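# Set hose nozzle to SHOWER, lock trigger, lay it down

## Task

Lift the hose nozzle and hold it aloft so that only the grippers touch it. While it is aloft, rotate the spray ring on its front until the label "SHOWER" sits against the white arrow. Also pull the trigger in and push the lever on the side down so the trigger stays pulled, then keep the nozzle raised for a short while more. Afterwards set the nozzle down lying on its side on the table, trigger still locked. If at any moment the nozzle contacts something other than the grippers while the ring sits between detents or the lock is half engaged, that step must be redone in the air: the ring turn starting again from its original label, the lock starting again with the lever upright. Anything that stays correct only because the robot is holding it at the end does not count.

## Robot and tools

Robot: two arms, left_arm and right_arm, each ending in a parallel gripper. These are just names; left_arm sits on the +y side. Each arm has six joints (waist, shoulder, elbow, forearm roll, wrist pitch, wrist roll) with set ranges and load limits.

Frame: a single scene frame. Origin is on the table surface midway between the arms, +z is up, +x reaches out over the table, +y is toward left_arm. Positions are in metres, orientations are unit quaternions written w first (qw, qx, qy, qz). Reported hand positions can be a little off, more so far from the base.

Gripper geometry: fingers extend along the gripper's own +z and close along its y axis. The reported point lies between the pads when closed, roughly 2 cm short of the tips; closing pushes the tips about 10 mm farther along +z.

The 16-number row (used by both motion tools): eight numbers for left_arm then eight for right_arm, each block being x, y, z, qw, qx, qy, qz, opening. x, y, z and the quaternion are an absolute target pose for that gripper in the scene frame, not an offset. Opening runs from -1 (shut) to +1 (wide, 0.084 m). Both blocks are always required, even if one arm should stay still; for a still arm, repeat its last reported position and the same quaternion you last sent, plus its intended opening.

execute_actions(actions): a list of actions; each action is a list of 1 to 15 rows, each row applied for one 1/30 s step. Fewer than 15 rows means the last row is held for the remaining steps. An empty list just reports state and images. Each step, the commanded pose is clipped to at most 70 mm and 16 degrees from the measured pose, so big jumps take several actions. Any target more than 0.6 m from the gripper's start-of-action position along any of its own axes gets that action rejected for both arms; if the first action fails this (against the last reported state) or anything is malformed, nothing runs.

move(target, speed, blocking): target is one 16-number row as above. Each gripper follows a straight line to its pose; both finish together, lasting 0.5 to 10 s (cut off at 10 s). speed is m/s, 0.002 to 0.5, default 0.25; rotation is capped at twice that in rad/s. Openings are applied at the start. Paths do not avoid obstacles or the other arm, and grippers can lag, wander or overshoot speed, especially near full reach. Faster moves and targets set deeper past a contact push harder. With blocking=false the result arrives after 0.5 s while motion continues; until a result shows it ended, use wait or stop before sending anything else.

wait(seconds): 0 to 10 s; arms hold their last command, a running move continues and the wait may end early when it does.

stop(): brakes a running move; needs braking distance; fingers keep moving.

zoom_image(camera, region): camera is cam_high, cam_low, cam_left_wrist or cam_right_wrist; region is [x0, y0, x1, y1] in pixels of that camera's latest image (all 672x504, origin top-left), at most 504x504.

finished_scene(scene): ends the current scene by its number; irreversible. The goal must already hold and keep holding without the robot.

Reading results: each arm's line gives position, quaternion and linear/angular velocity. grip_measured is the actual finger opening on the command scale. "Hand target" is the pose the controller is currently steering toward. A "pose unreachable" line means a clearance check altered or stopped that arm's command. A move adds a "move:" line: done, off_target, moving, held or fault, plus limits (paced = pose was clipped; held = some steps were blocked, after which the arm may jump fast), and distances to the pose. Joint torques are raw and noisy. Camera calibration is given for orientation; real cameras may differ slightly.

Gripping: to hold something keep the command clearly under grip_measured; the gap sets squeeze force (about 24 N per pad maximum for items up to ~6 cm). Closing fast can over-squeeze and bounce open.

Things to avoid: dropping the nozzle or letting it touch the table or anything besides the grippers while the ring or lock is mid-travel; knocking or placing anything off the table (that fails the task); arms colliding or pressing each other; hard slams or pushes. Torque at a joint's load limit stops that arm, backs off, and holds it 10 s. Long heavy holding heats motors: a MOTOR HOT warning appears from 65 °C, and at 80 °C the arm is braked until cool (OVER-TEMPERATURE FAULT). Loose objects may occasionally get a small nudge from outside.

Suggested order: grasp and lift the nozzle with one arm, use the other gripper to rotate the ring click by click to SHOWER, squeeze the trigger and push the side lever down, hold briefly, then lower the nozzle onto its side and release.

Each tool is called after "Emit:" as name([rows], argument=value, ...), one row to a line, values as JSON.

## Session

Emit:
execute_actions(actions=[])

Scene clock: 0.00 s.
left_arm: end_effector_position=(+0.1526, +0.6427, +0.3748) grip_measured=+1.00 end_effector_quat_wxyz=(-0.017, +0.284, +0.959, +0.007) end_effector_velocity=(+0.000, -0.000, -0.000) end_effector_angular_velocity=(-0.000, +0.001, -0.001) | right_arm: end_effector_position=(+0.2393, -0.1493, +0.3224) grip_measured=+1.00 end_effector_quat_wxyz=(+0.059, +0.801, -0.595, +0.023) end_effector_velocity=(+0.000, +0.000, +0.001) end_effector_angular_velocity=(+0.002, -0.001, -0.000)
Joint positions: left_arm=[ 0.734 -0.54  -1.061  0.037  1.605 -1.748  0.084] | right_arm=[ 0.96  -0.643 -0.857 -0.066  1.608  2.033  0.084]
Joint velocities: left_arm=[-0.001 -0.     0.     0.     0.001  0.    -0.   ] | right_arm=[-0.     0.    -0.002  0.     0.     0.    -0.   ]
Joint torques (N m, as the arm reports them, + toward a larger angle): no reading
Motor temperatures (°C, as the motors report them): left_arm=[34 34 35 38 39 37] | right_arm=[34 34 36 31 36 36]
Hand target (left_arm): +0.153, +0.643, +0.375; -0.017, +0.284, +0.959, +0.007
Hand target (right_arm): +0.239, -0.149, +0.322; +0.059, +0.801, -0.595, +0.023
camera_calibration (this result's frames):
cam_left_wrist: T_world_to_cam=[[0.561414, 0.82731, 0.0193037, -0.596142], [0.827343, -0.560629, -0.0346171, 0.315947], [-0.0178169, 0.0354053, -0.999214, 0.486488], [0, 0, 0, 1]] pos_world=[0.0819535, 0.653099, 0.508551]
cam_right_wrist: T_world_to_cam=[[-0.953829, -0.295899, 0.0515256, 0.204914], [-0.30005, 0.946433, -0.119309, 0.323596], [-0.0134621, -0.129261, -0.991519, 0.432634], [0, 0, 0, 1]] pos_world=[0.298371, -0.189705, 0.457015]

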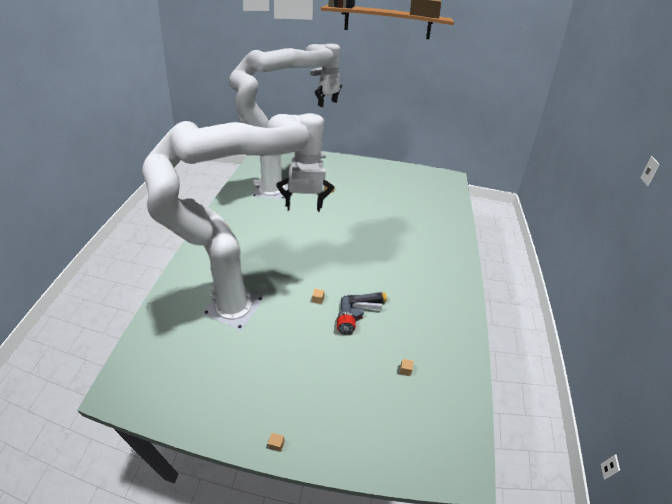

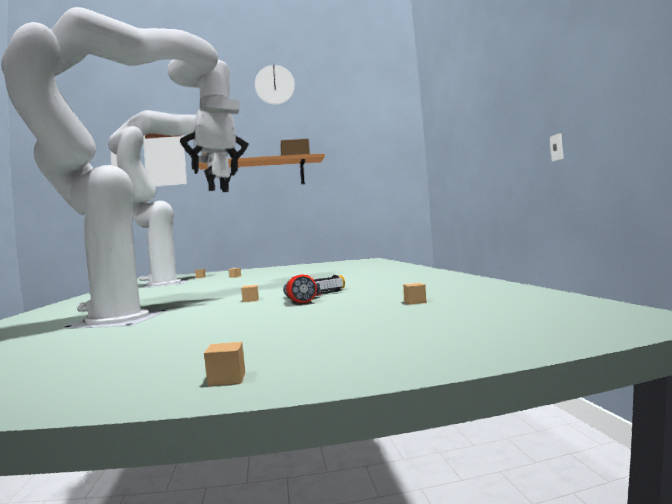

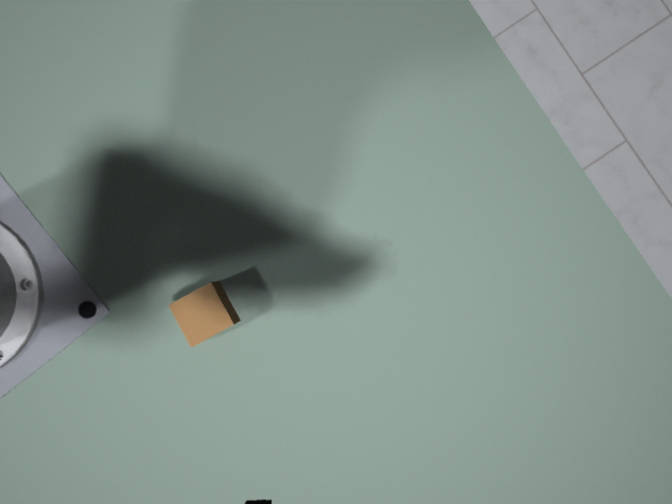

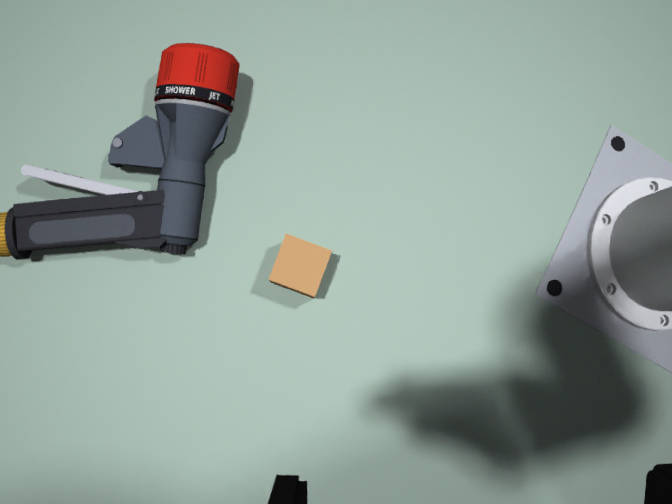

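Emit:
move(target=[0.25,0.35,0.38,0,1,0,0,1, 0.52,-0.20,0.2,0,0.199,-0.98,0,1], speed=0.4)

Scene clock: 4.97 s.
left_arm: end_effector_position=(+0.2497, +0.3498, +0.3800) grip_measured=+1.00 end_effector_quat_wxyz=(+0.002, +1.000, +0.001, +0.001) end_effector_velocity=(+0.001, -0.001, -0.000) end_effector_angular_velocity=(-0.001, +0.001, -0.012) | right_arm: end_effector_position=(+0.5201, -0.1989, +0.2008) grip_measured=+1.00 end_effector_quat_wxyz=(+0.000, -0.199, +0.980, -0.000) end_effector_velocity=(+0.001, -0.000, -0.001) end_effector_angular_velocity=(-0.001, +0.002, -0.007)
Joint positions: left_arm=[-0.264 -0.552 -1.067 -0.004  1.617 -0.184  0.084] | right_arm=[ 0.451  0.119 -1.206 -0.001  1.086  2.985  0.084]
Joint velocities: left_arm=[-0.002  0.004 -0.003 -0.001 -0.001  0.01  -0.   ] | right_arm=[-0.001  0.006 -0.005 -0.001  0.001  0.006 -0.   ]
Joint torques (N m, as the arm reports them, + toward a larger angle): left_arm=[  1.82  -9.3  -11.82  -0.36  -1.23  -0.46] | right_arm=[ -2.15 -29.97 -24.57  -0.74  -1.91  -0.18]
Motor temperatures (°C, as the motors report them): left_arm=[34 34 36 38 39 37] | right_arm=[34 34 37 31 36 36]
Hand target (left_arm): +0.250, +0.350, +0.380; +0.002, +1.000, +0.000, +0.001
Hand target (right_arm): +0.520, -0.199, +0.201; +0.000, -0.199, +0.980, -0.000
Off the commanded pose (left_arm): 0.000 m, 0 deg.
Off the commanded pose (right_arm): 0.001 m, 0 deg.
move: done
camera_calibration (this result's frames):
cam_left_wrist: T_world_to_cam=[[-0.0172781, -0.999619, 0.0215361, 0.374278], [-0.99985, 0.0172943, 0.000564782, 0.312328], [-0.000937018, -0.0215231, -0.999768, 0.519759], [0, 0, 0, 1]] pos_world=[0.319235, 0.379921, 0.511402]
cam_right_wrist: T_world_to_cam=[[-0.399953, 0.916368, -0.0175082, 0.431175], [0.916521, 0.399767, -0.0132386, -0.32246], [-0.00513222, -0.0213415, -0.999759, 0.328235], [0, 0, 0, 1]] pos_world=[0.469675, -0.259201, 0.331436]

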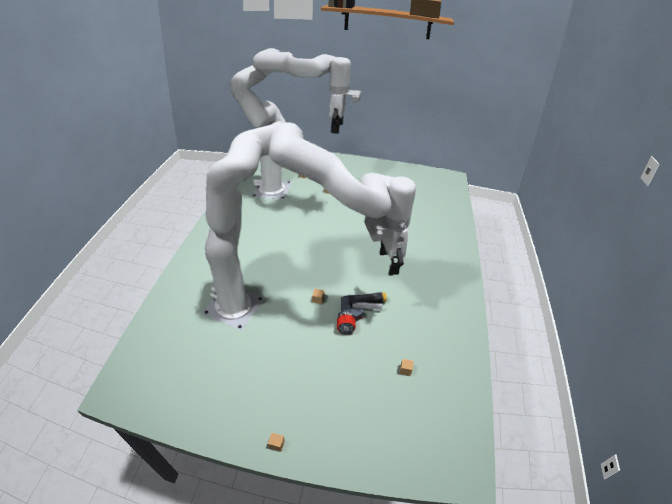

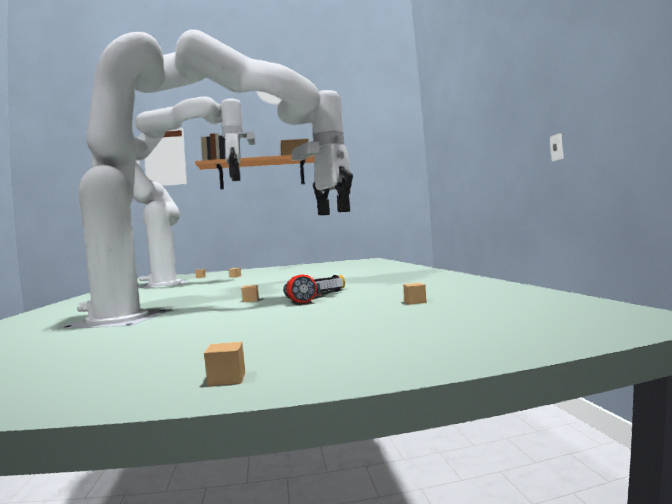

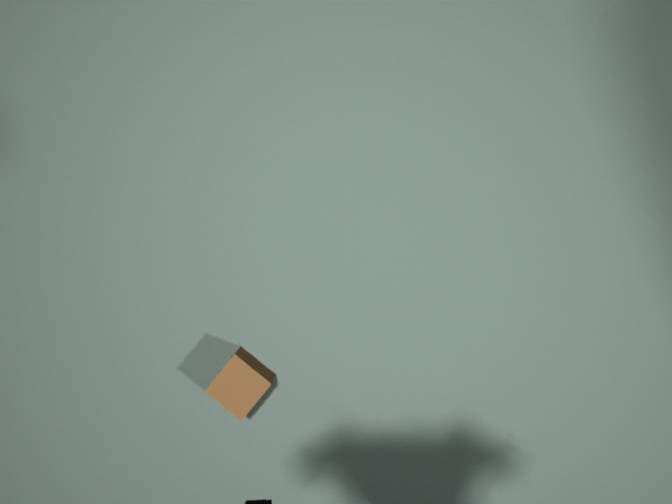

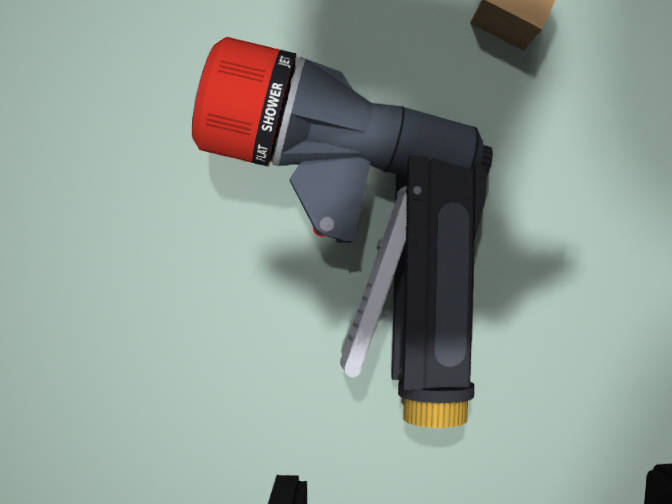

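Emit:
move(target=[0.25,0.35,0.38,0,1,0,0,1, 0.491,-0.212,0.08,0,0.182,-0.983,0,1])

Emit:
move(target=[0.25,0.35,0.38,0,1,0,0,1, 0.491,-0.212,0.027,0,0.182,-0.983,0,1], speed=0.06)

Emit:
execute_actions([
  [[0.25,0.35,0.38,0,1,0,0,1, 0.491,-0.212,0.027,0,0.182,-0.983,0,0.5]],
  [[0.25,0.35,0.38,0,1,0,0,1, 0.491,-0.212,0.027,0,0.182,-0.983,0,0.1]],
  [[0.25,0.35,0.38,0,1,0,0,1, 0.491,-0.212,0.027,0,0.182,-0.983,0,-0.3]],
  [[0.25,0.35,0.38,0,1,0,0,1, 0.491,-0.212,0.027,0,0.182,-0.983,0,-1]],
])

Emit:
move(target=[0.25,0.35,0.38,0,1,0,0,1, 0.48,-0.212,0.12,0,0.182,-0.983,0,-1], speed=0.1)

Scene clock: 7.87 s.
left_arm: end_effector_position=(+0.2500, +0.3500, +0.3800) grip_measured=+1.00 end_effector_quat_wxyz=(+0.000, +1.000, -0.000, -0.000) end_effector_velocity=(+0.000, -0.001, +0.000) end_effector_angular_velocity=(-0.000, -0.001, -0.001) | right_arm: end_effector_position=(+0.4914, -0.2120, +0.0804) grip_measured=+1.00 end_effector_quat_wxyz=(+0.000, -0.182, +0.983, +0.000) end_effector_velocity=(-0.001, -0.000, -0.003) end_effector_angular_velocity=(-0.000, +0.002, -0.001)
Joint positions: left_arm=[-0.266 -0.549 -1.07  -0.     1.619 -0.184  0.084] | right_arm=[ 0.439  0.2   -0.931  0.     0.73   3.007  0.084]
Joint velocities: left_arm=[-0.002  0.    -0.    -0.    -0.001 -0.     0.   ] | right_arm=[-0.     0.005  0.003  0.    -0.006  0.001 -0.   ]
Joint torques (N m, as the arm reports them, + toward a larger angle): left_arm=[  1.67  -9.07 -11.91  -0.33  -1.3   -0.38] | right_arm=[ -2.93 -29.21 -21.67  -0.76  -2.05  -0.29]
Motor temperatures (°C, as the motors report them): left_arm=[34 34 37 38 39 37] | right_arm=[34 35 38 31 36 36]
Hand target (left_arm): +0.250, +0.350, +0.380; +0.000, +1.000, -0.000, -0.000
Hand target (right_arm): +0.491, -0.212, +0.080; -0.000, -0.182, +0.983, +0.000
Off the commanded pose (left_arm): 0.000 m, 0 deg.
Off the commanded pose (right_arm): 0.001 m, 0 deg.
move: done
camera_calibration (this result's frames):
cam_left_wrist: T_world_to_cam=[[-0.0187826, -0.999675, 0.0172652, 0.376515], [-0.99982, 0.0188249, 0.00229167, 0.31143], [-0.00261594, -0.017219, -0.999848, 0.518677], [0, 0, 0, 1]] pos_world=[0.319803, 0.379461, 0.511384]
cam_right_wrist: T_world_to_cam=[[-0.367433, 0.929903, -0.0165292, 0.416413], [0.930029, 0.367247, -0.0132473, -0.306052], [-0.00624841, -0.0202401, -0.999776, 0.208267], [0, 0, 0, 1]] pos_world=[0.438943, -0.270612, 0.211049]

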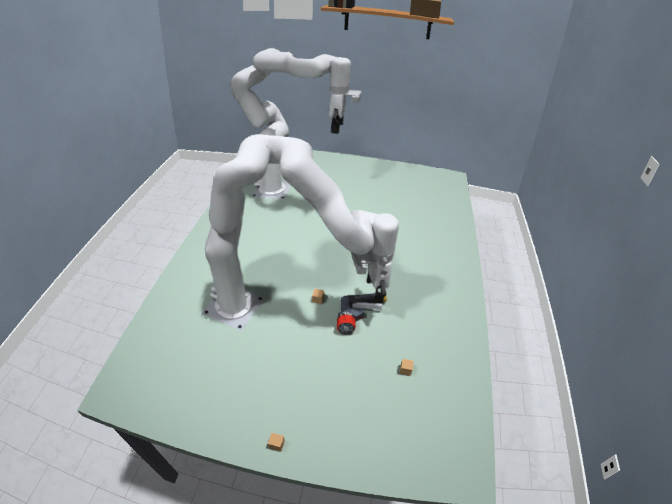

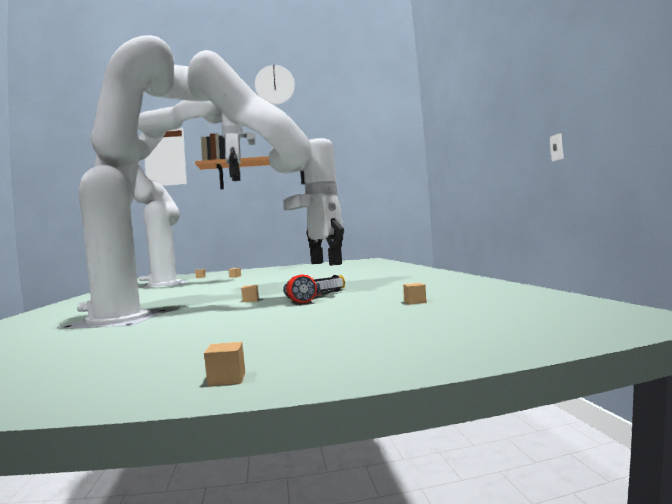

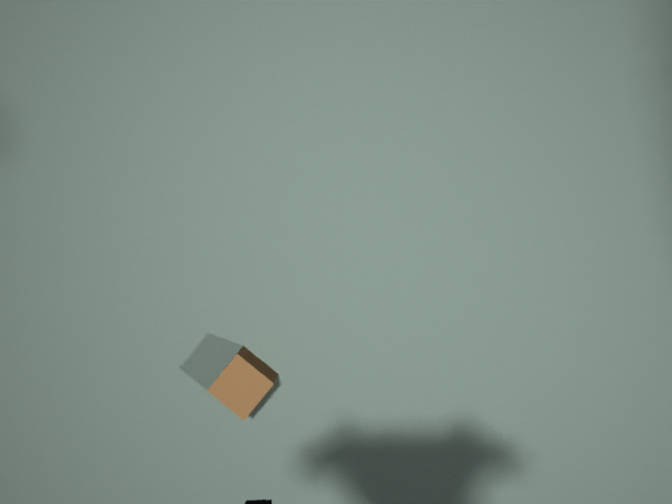

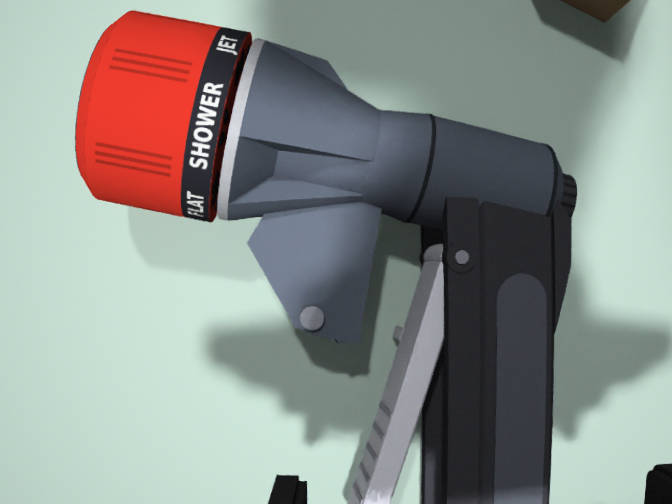

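Scene clock: 9.20 s.
left_arm: end_effector_position=(+0.2500, +0.3500, +0.3800) grip_measured=+1.00 end_effector_quat_wxyz=(+0.000, +1.000, -0.000, -0.000) end_effector_velocity=(+0.000, -0.000, +0.000) end_effector_angular_velocity=(-0.000, -0.001, -0.001) | right_arm: end_effector_position=(+0.4912, -0.2119, +0.0274) grip_measured=+1.00 end_effector_quat_wxyz=(+0.000, -0.182, +0.983, +0.000) end_effector_velocity=(-0.000, -0.000, -0.002) end_effector_angular_velocity=(-0.000, +0.001, +0.000)
Joint positions: left_arm=[-0.266 -0.549 -1.07   0.     1.619 -0.184  0.084] | right_arm=[ 0.439  0.319 -0.91   0.     0.59   3.008  0.084]
Joint velocities: left_arm=[-0.001  0.    -0.     0.    -0.    -0.    -0.   ] | right_arm=[ 0.     0.005  0.001  0.    -0.005 -0.    -0.   ]
Joint torques (N m, as the arm reports them, + toward a larger angle): left_arm=[  1.79  -9.14 -11.82  -0.37  -1.22  -0.32] | right_arm=[ -3.17 -30.35 -19.91  -0.54  -1.95  -0.29]
Motor temperatures (°C, as the motors report them): left_arm=[34 34 37 38 39 37] | right_arm=[34 35 38 31 36 36]
Hand target (left_arm): +0.250, +0.350, +0.380; +0.000, +1.000, -0.000, -0.000
Hand target (right_arm): +0.491, -0.212, +0.027; -0.000, -0.182, +0.983, +0.000
Off the commanded pose (left_arm): 0.000 m, 0 deg.
Off the commanded pose (right_arm): 0.000 m, 0 deg.
move: done
camera_calibration (this result's frames):
cam_left_wrist: T_world_to_cam=[[-0.018771, -0.999675, 0.017245, 0.376522], [-0.99982, 0.0188131, 0.00228111, 0.311439], [-0.0026048, -0.0171991, -0.999849, 0.518668], [0, 0, 0, 1]] pos_world=[0.319801, 0.379461, 0.511386]
cam_right_wrist: T_world_to_cam=[[-0.367354, 0.929935, -0.0165049, 0.415403], [0.930059, 0.367165, -0.0134077, -0.306609], [-0.00640828, -0.0202759, -0.999774, 0.155327], [0, 0, 0, 1]] pos_world=[0.43876, -0.270572, 0.158037]

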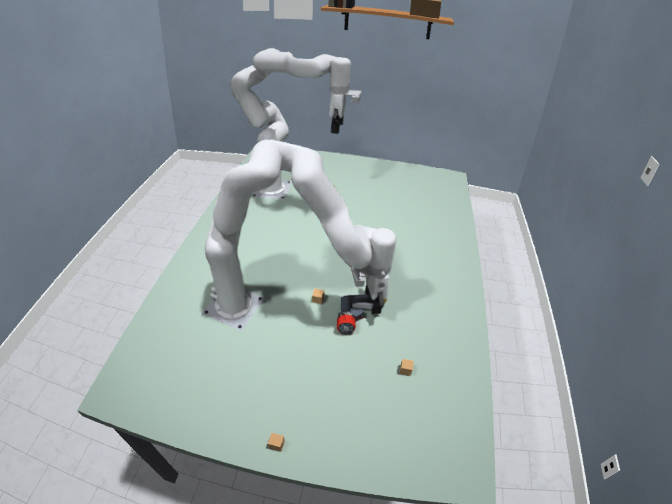

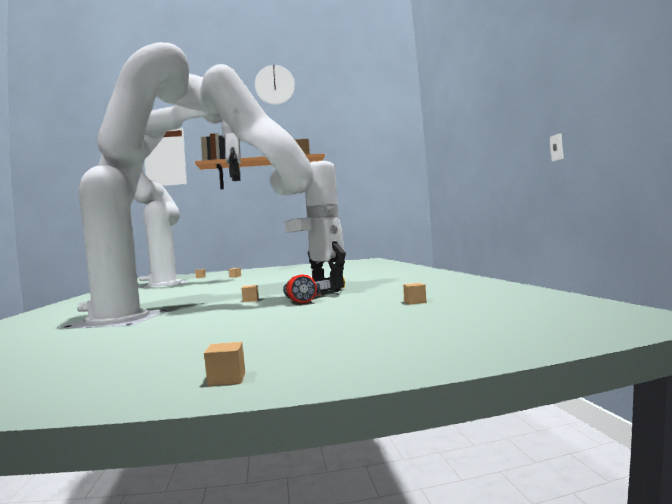

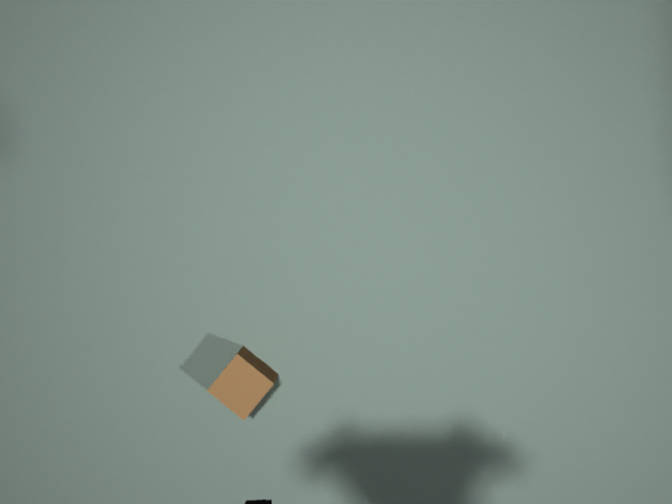

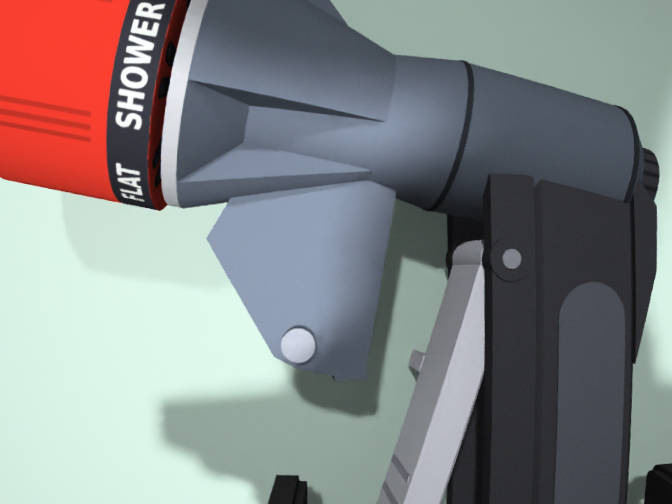

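Scene clock: 11.20 s.
left_arm: end_effector_position=(+0.2500, +0.3500, +0.3800) grip_measured=+1.00 end_effector_quat_wxyz=(+0.000, +1.000, +0.000, +0.000) end_effector_velocity=(+0.000, -0.000, +0.000) end_effector_angular_velocity=(-0.000, -0.000, -0.001) | right_arm: end_effector_position=(+0.4913, -0.2119, +0.0273) grip_measured=-0.12 end_effector_quat_wxyz=(+0.000, -0.182, +0.983, +0.000) end_effector_velocity=(-0.000, -0.000, -0.000) end_effector_angular_velocity=(-0.000, +0.000, +0.000)
Joint positions: left_arm=[-0.266 -0.549 -1.07   0.     1.619 -0.184  0.084] | right_arm=[ 0.439  0.32  -0.91   0.     0.589  3.008  0.039]
Joint velocities: left_arm=[-0.001 -0.    -0.    -0.    -0.     0.    -0.   ] | right_arm=[-0.    -0.     0.001 -0.    -0.     0.     0.   ]
Joint torques (N m, as the arm reports them, + toward a larger angle): left_arm=[  1.66  -9.04 -11.85  -0.35  -1.42  -0.36] | right_arm=[ -5.01 -19.55 -11.71  -1.53  -0.57  -0.16]
Motor temperatures (°C, as the motors report them): left_arm=[34 34 37 38 39 37] | right_arm=[34 35 38 31 36 36]
Hand target (left_arm): +0.250, +0.350, +0.380; +0.000, +1.000, +0.000, +0.000
Hand target (right_arm): +0.491, -0.212, +0.027; -0.000, -0.182, +0.983, +0.000
Off the commanded pose (left_arm): 0.000 m, 0 deg.
Off the commanded pose (right_arm): 0.000 m, 0 deg.
camera_calibration (this result's frames):
cam_left_wrist: T_world_to_cam=[[-0.0187708, -0.999675, 0.017245, 0.376522], [-0.99982, 0.0188128, 0.00228087, 0.311439], [-0.00260455, -0.0171991, -0.999849, 0.518668], [0, 0, 0, 1]] pos_world=[0.319801, 0.379461, 0.511386]
cam_right_wrist: T_world_to_cam=[[-0.367431, 0.929903, -0.0165791, 0.415393], [0.930032, 0.367253, -0.0128878, -0.306714], [-0.00589567, -0.0201544, -0.999779, 0.155002], [0, 0, 0, 1]] pos_world=[0.438796, -0.270509, 0.157902]

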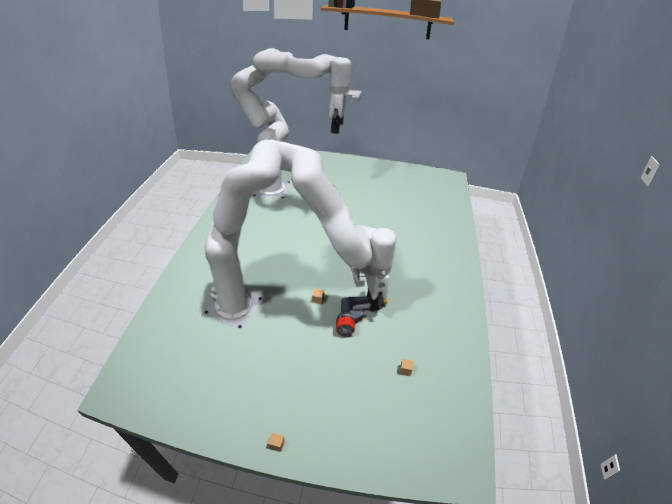

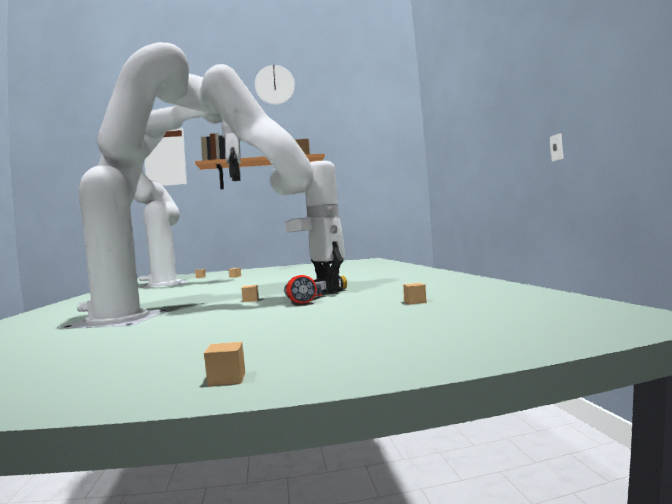

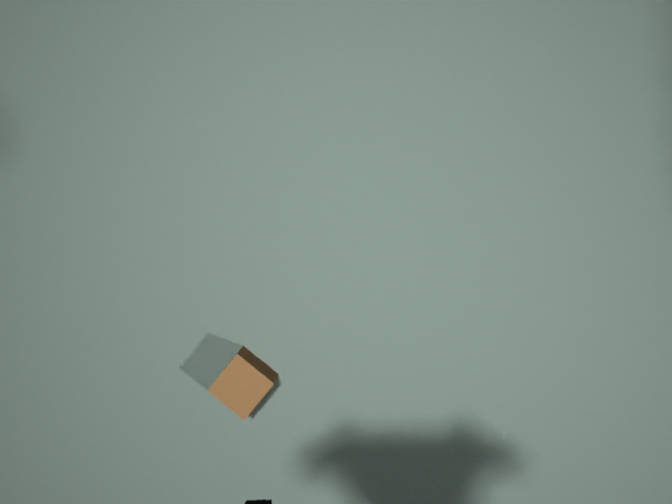

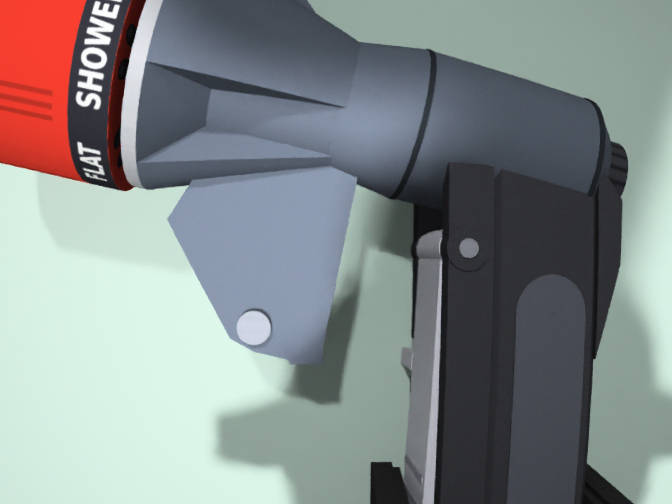

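Scene clock: 12.63 s.
left_arm: end_effector_position=(+0.2500, +0.3500, +0.3800) grip_measured=+1.00 end_effector_quat_wxyz=(-0.000, +1.000, +0.000, -0.000) end_effector_velocity=(-0.000, +0.000, +0.000) end_effector_angular_velocity=(-0.000, +0.000, +0.000) | right_arm: end_effector_position=(+0.4797, -0.2121, +0.1194) grip_measured=-0.17 end_effector_quat_wxyz=(-0.000, -0.182, +0.983, -0.000) end_effector_velocity=(+0.001, +0.000, +0.004) end_effector_angular_velocity=(+0.001, -0.004, -0.001)
Joint positions: left_arm=[-0.266 -0.549 -1.07   0.     1.619 -0.184  0.084] | right_arm=[ 0.444  0.092 -0.92  -0.     0.829  3.013  0.037]
Joint velocities: left_arm=[ 0. -0. -0. -0.  0. -0. -0.] | right_arm=[ 0.    -0.007 -0.004  0.     0.007  0.    -0.   ]
Joint torques (N m, as the arm reports them, + toward a larger angle): left_arm=[  1.56  -9.41 -11.69  -0.36  -1.34  -0.36] | right_arm=[ -2.42 -28.65 -23.95  -0.87  -2.04  -0.39]
Motor temperatures (°C, as the motors report them): left_arm=[34 34 38 38 39 37] | right_arm=[34 35 38 31 36 36]
Hand target (left_arm): +0.250, +0.350, +0.380; +0.000, +1.000, -0.000, -0.000
Hand target (right_arm): +0.480, -0.212, +0.120; +0.000, -0.182, +0.983, -0.000
Off the commanded pose (left_arm): 0.000 m, 0 deg.
Off the commanded pose (right_arm): 0.001 m, 0 deg.
move: done
camera_calibration (this result's frames):
cam_left_wrist: T_world_to_cam=[[-0.0187706, -0.999675, 0.0172448, 0.376522], [-0.99982, 0.0188127, 0.00228104, 0.311439], [-0.00260472, -0.0171989, -0.999849, 0.518667], [0, 0, 0, 1]] pos_world=[0.319801, 0.379461, 0.511386]
cam_right_wrist: T_world_to_cam=[[-0.367314, 0.929952, -0.0163981, 0.412842], [0.930067, 0.367105, -0.0144361, -0.294527], [-0.00740509, -0.020554, -0.999761, 0.247637], [0, 0, 0, 1]] pos_world=[0.427407, -0.270711, 0.250096]

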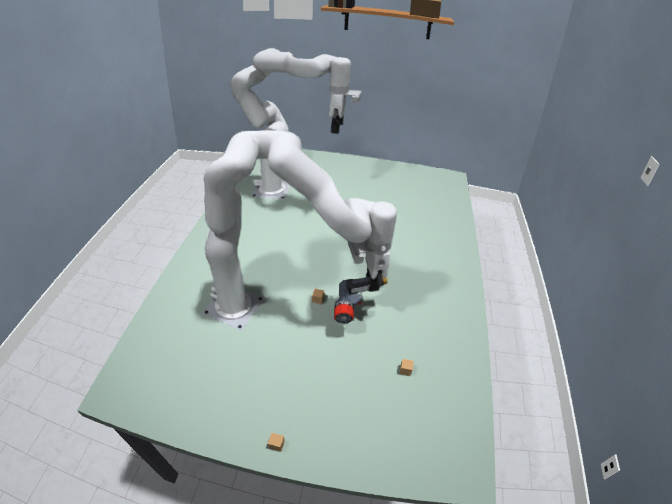

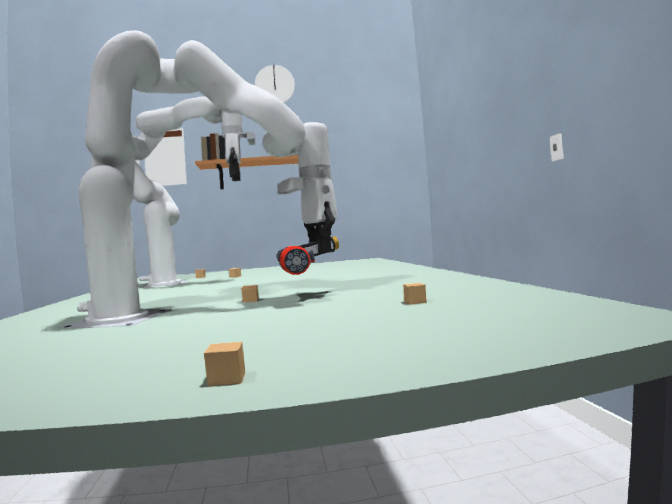

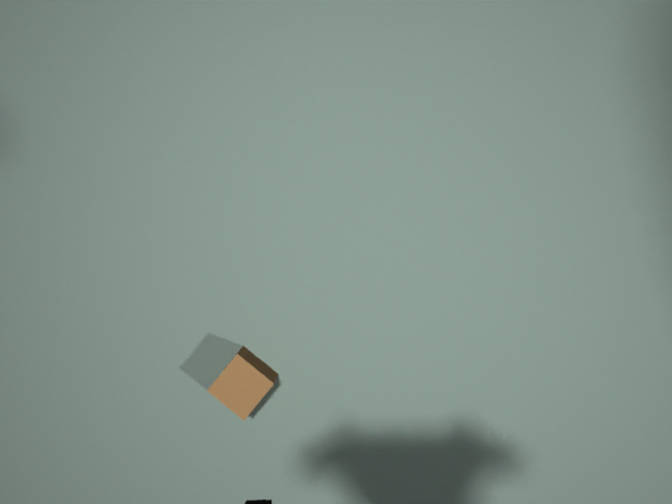

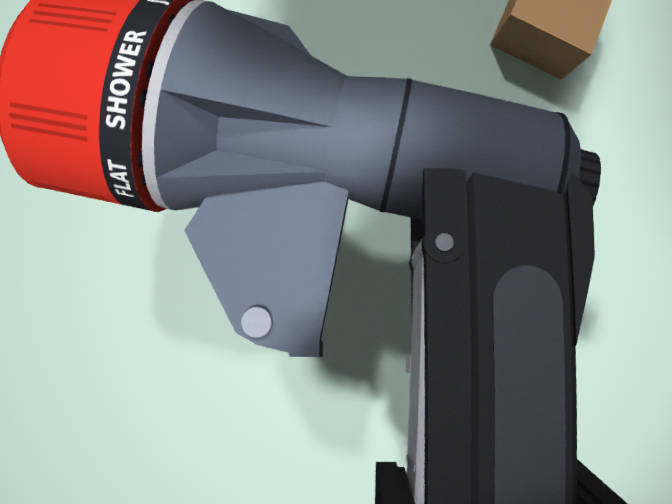

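Emit:
move(target=[0.25,0.35,0.38,0,1,0,0,1, 0.40,-0.12,0.2,0,1,0,0,-1], speed=0.35)

Emit:
move(target=[0.25,0.35,0.38,0,1,0,0,1, 0.28,0.12,0.13,0.707,-0.685,-0.006,-0.177,-1])

Emit:
move(target=[0.28,0.11,0.37,0,1,0,0,1, 0.28,0.12,0.13,0.707,-0.685,-0.006,-0.177,-1])

Scene clock: 18.47 s.
left_arm: end_effector_position=(+0.2500, +0.3500, +0.3800) grip_measured=+1.00 end_effector_quat_wxyz=(-0.000, +1.000, -0.000, -0.000) end_effector_velocity=(-0.000, -0.000, -0.000) end_effector_angular_velocity=(+0.000, -0.000, -0.001) | right_arm: end_effector_position=(+0.3996, -0.1204, +0.1998) grip_measured=-0.17 end_effector_quat_wxyz=(-0.000, +1.000, -0.001, -0.000) end_effector_velocity=(+0.000, +0.001, +0.002) end_effector_angular_velocity=(+0.004, -0.002, +0.013)
Joint positions: left_arm=[-0.266 -0.549 -1.07   0.     1.619 -0.184  0.084] | right_arm=[ 0.706 -0.162 -0.882  0.     1.044  0.5    0.037]
Joint velocities: left_arm=[-0.001  0.     0.     0.    -0.     0.     0.   ] | right_arm=[-0.    -0.002 -0.003  0.003  0.001 -0.015 -0.   ]
Joint torques (N m, as the arm reports them, + toward a larger angle): left_arm=[  1.72  -8.95 -11.86  -0.55  -1.31  -0.4 ] | right_arm=[ -2.57 -23.88 -26.35  -0.95  -2.81  -0.18]
Motor temperatures (°C, as the motors report them): left_arm=[34 34 38 38 39 37] | right_arm=[34 35 40 31 36 36]
Hand target (left_arm): +0.250, +0.350, +0.380; -0.000, +1.000, +0.000, +0.000
Hand target (right_arm): +0.400, -0.120, +0.200; -0.000, +1.000, -0.000, -0.000
Off the commanded pose (left_arm): 0.000 m, 0 deg.
Off the commanded pose (right_arm): 0.001 m, 0 deg.
move: done
camera_calibration (this result's frames):
cam_left_wrist: T_world_to_cam=[[-0.0187709, -0.999675, 0.0172449, 0.376522], [-0.99982, 0.018813, 0.00228096, 0.311439], [-0.00260464, -0.017199, -0.999849, 0.518667], [0, 0, 0, 1]] pos_world=[0.319801, 0.379461, 0.511386]
cam_right_wrist: T_world_to_cam=[[0.00870912, -0.999825, -0.016562, -0.0831415], [-0.999869, -0.00848111, -0.013788, 0.473354], [0.0136451, 0.0166799, -0.999768, 0.325366], [0, 0, 0, 1]] pos_world=[0.469576, -0.0845395, 0.33044]

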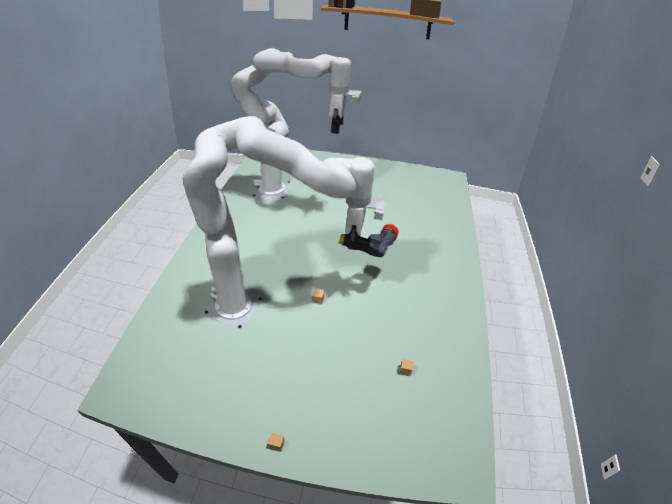

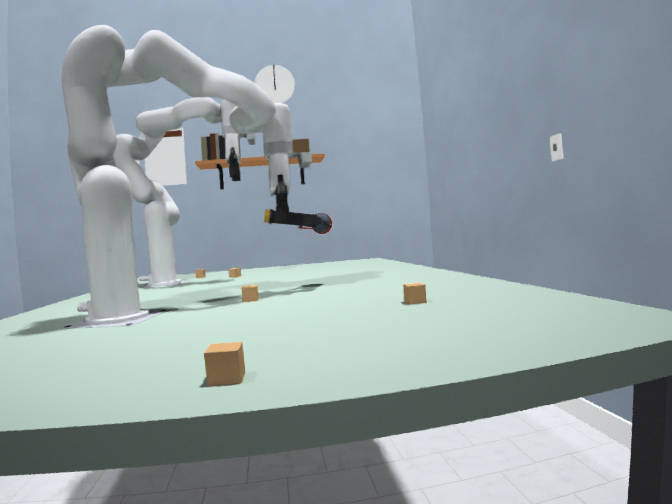

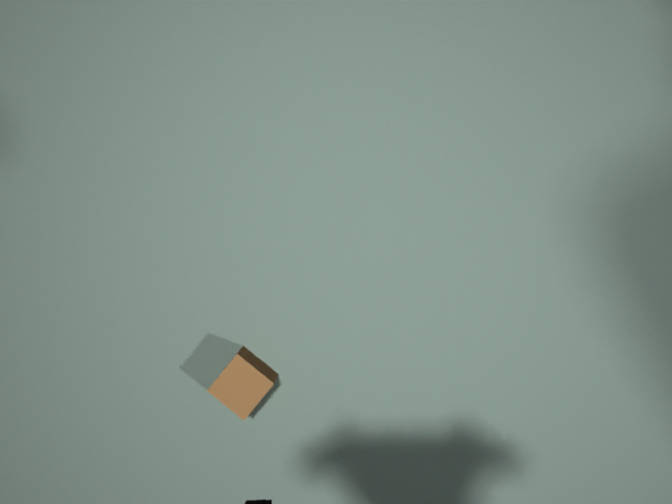

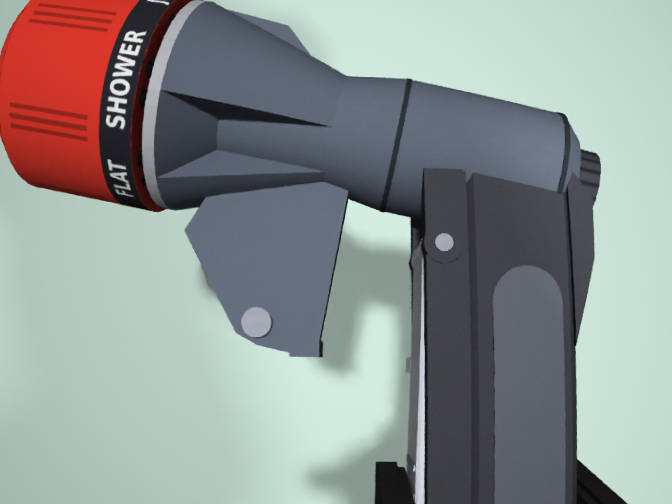

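Scene clock: 22.37 s.
left_arm: end_effector_position=(+0.2500, +0.3500, +0.3800) grip_measured=+1.00 end_effector_quat_wxyz=(-0.000, +1.000, -0.000, -0.000) end_effector_velocity=(+0.000, +0.000, +0.000) end_effector_angular_velocity=(+0.000, -0.000, +0.001) | right_arm: end_effector_position=(+0.2794, +0.1195, +0.1304) grip_measured=-0.17 end_effector_quat_wxyz=(+0.706, -0.685, -0.006, -0.178) end_effector_velocity=(-0.001, +0.002, -0.001) end_effector_angular_velocity=(+0.012, -0.003, +0.002)
Joint positions: left_arm=[-0.266 -0.549 -1.07   0.     1.619 -0.184  0.084] | right_arm=[ 1.023  0.324 -0.46   2.626  1.513 -1.76   0.037]
Joint velocities: left_arm=[ 0.001 -0.    -0.     0.     0.    -0.     0.   ] | right_arm=[ 0.002  0.018 -0.006  0.001  0.023 -0.006  0.   ]
Joint torques (N m, as the arm reports them, + toward a larger angle): left_arm=[  1.43  -9.27 -11.83  -0.23  -1.2   -0.38] | right_arm=[ -2.49 -25.61 -13.62  -0.09   3.06  -0.62]
Motor temperatures (°C, as the motors report them): left_arm=[34 34 39 38 39 37] | right_arm=[34 35 40 31 36 36]
Hand target (left_arm): +0.250, +0.350, +0.380; -0.000, +1.000, +0.000, +0.000
Hand target (right_arm): +0.279, +0.120, +0.130; +0.706, -0.685, -0.006, -0.178
Off the commanded pose (left_arm): 0.000 m, 0 deg.
Off the commanded pose (right_arm): 0.001 m, 0 deg.
move: done
camera_calibration (this result's frames):
cam_left_wrist: T_world_to_cam=[[-0.0187709, -0.999675, 0.0172449, 0.376522], [-0.99982, 0.018813, 0.00228096, 0.311439], [-0.00260465, -0.017199, -0.999849, 0.518668], [0, 0, 0, 1]] pos_world=[0.319801, 0.379461, 0.511386]
cam_right_wrist: T_world_to_cam=[[0.273164, 0.0107685, -0.961907, 0.0852713], [-0.93031, 0.257374, -0.261309, 0.335276], [0.244756, 0.966252, 0.0803233, -0.0652558], [0, 0, 0, 1]] pos_world=[0.304589, -0.0241561, 0.174875]

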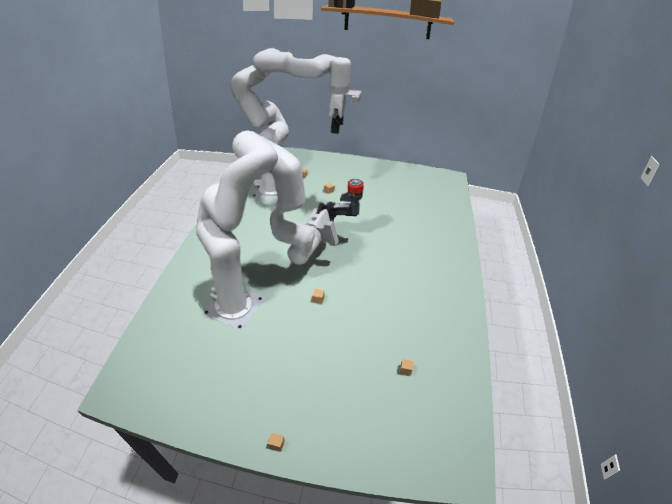

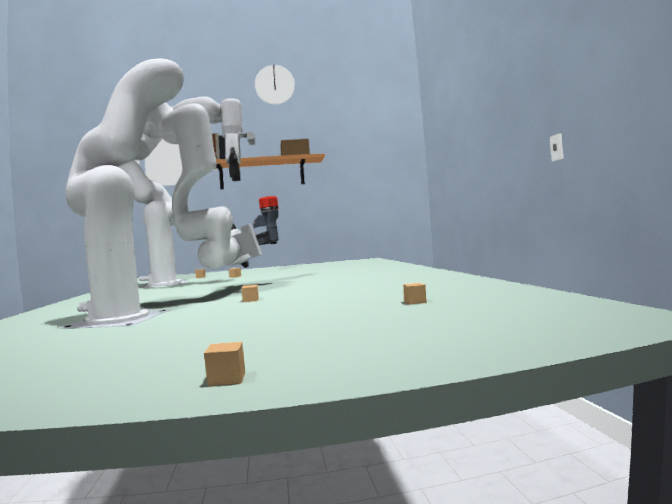

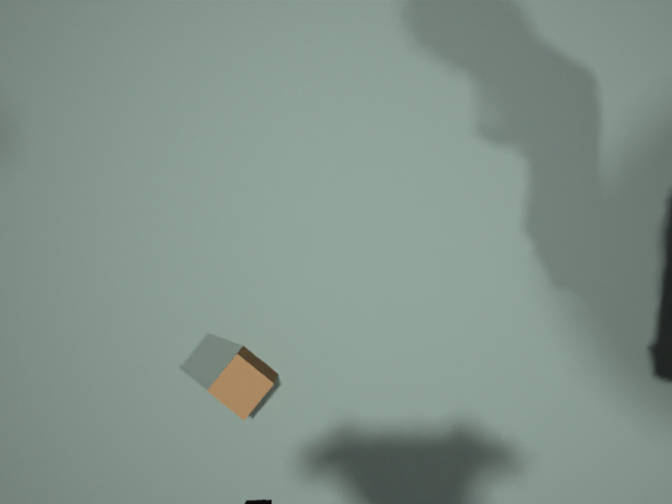

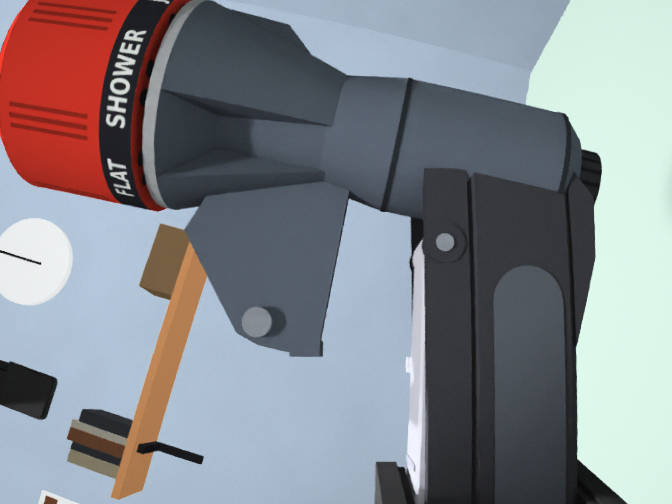

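Scene clock: 24.00 s.
left_arm: end_effector_position=(+0.2796, +0.1102, +0.3705) grip_measured=+1.00 end_effector_quat_wxyz=(+0.001, +1.000, +0.000, -0.000) end_effector_velocity=(+0.000, -0.003, -0.000) end_effector_angular_velocity=(+0.004, +0.003, -0.002) | right_arm: end_effector_position=(+0.2800, +0.1200, +0.1300) grip_measured=-0.17 end_effector_quat_wxyz=(+0.707, -0.685, -0.006, -0.177) end_effector_velocity=(-0.001, -0.000, -0.001) end_effector_angular_velocity=(-0.002, +0.001, +0.000)
Joint positions: left_arm=[-0.804 -0.092 -1.447 -0.003  1.538 -0.723  0.084] | right_arm=[ 1.02   0.329 -0.465  2.621  1.515 -1.757  0.037]
Joint velocities: left_arm=[-0.005  0.012 -0.013  0.001  0.006 -0.003  0.   ] | right_arm=[ 0.     0.001  0.001 -0.     0.    -0.    -0.   ]
Joint torques (N m, as the arm reports them, + toward a larger angle): left_arm=[  1.84 -18.87 -12.23  -0.25  -1.29  -0.35] | right_arm=[ -1.98 -26.6  -13.95  -0.12   3.25  -0.38]
Motor temperatures (°C, as the motors report them): left_arm=[34 34 39 38 39 37] | right_arm=[34 35 40 31 36 36]
Hand target (left_arm): +0.280, +0.110, +0.370; +0.001, +1.000, +0.000, -0.001
Hand target (right_arm): +0.280, +0.120, +0.130; +0.707, -0.685, -0.006, -0.177
Off the commanded pose (left_arm): 0.001 m, 0 deg.
Off the commanded pose (right_arm): 0.000 m, 0 deg.
move: done
camera_calibration (this result's frames):
cam_left_wrist: T_world_to_cam=[[-0.01849, -0.999627, 0.0200991, 0.136355], [-0.999824, 0.0185518, 0.00289188, 0.345377], [-0.00326368, -0.0200421, -0.999794, 0.505636], [0, 0, 0, 1]] pos_world=[0.349488, 0.14003, 0.501792]
cam_right_wrist: T_world_to_cam=[[0.271617, 0.01288, -0.962319, 0.0849159], [-0.931392, 0.255311, -0.259471, 0.33593], [0.242349, 0.966773, 0.0813433, -0.0653706], [0, 0, 0, 1]] pos_world=[0.305661, -0.0236621, 0.174198]

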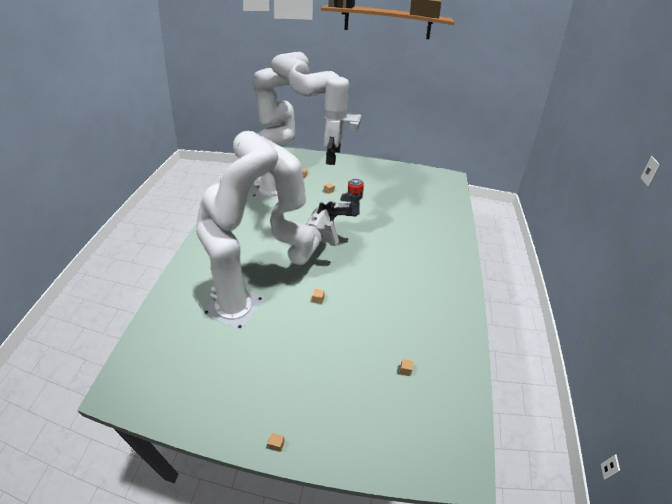

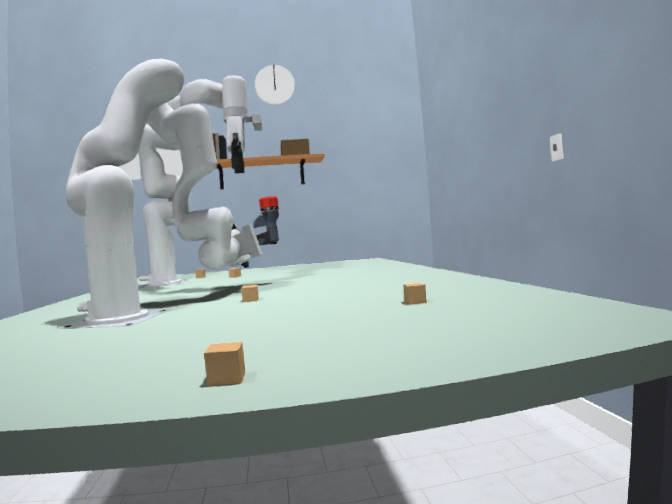

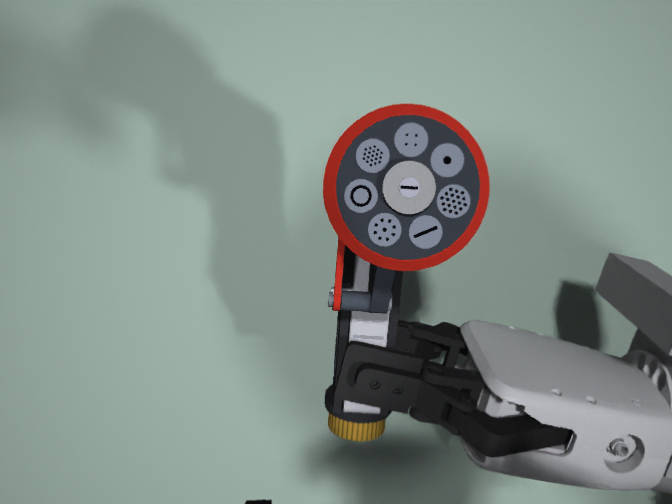

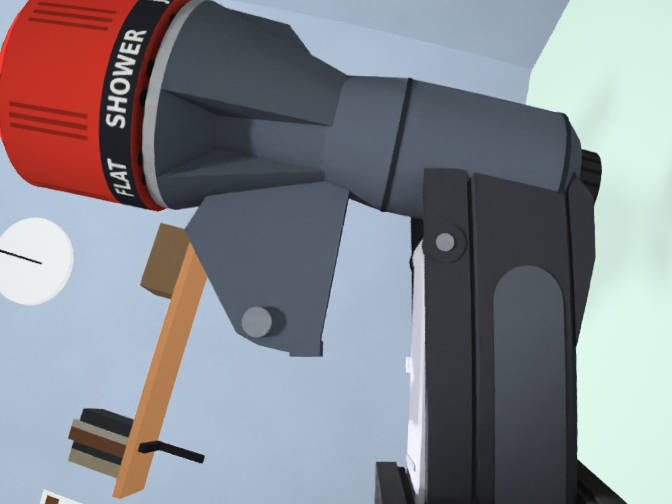

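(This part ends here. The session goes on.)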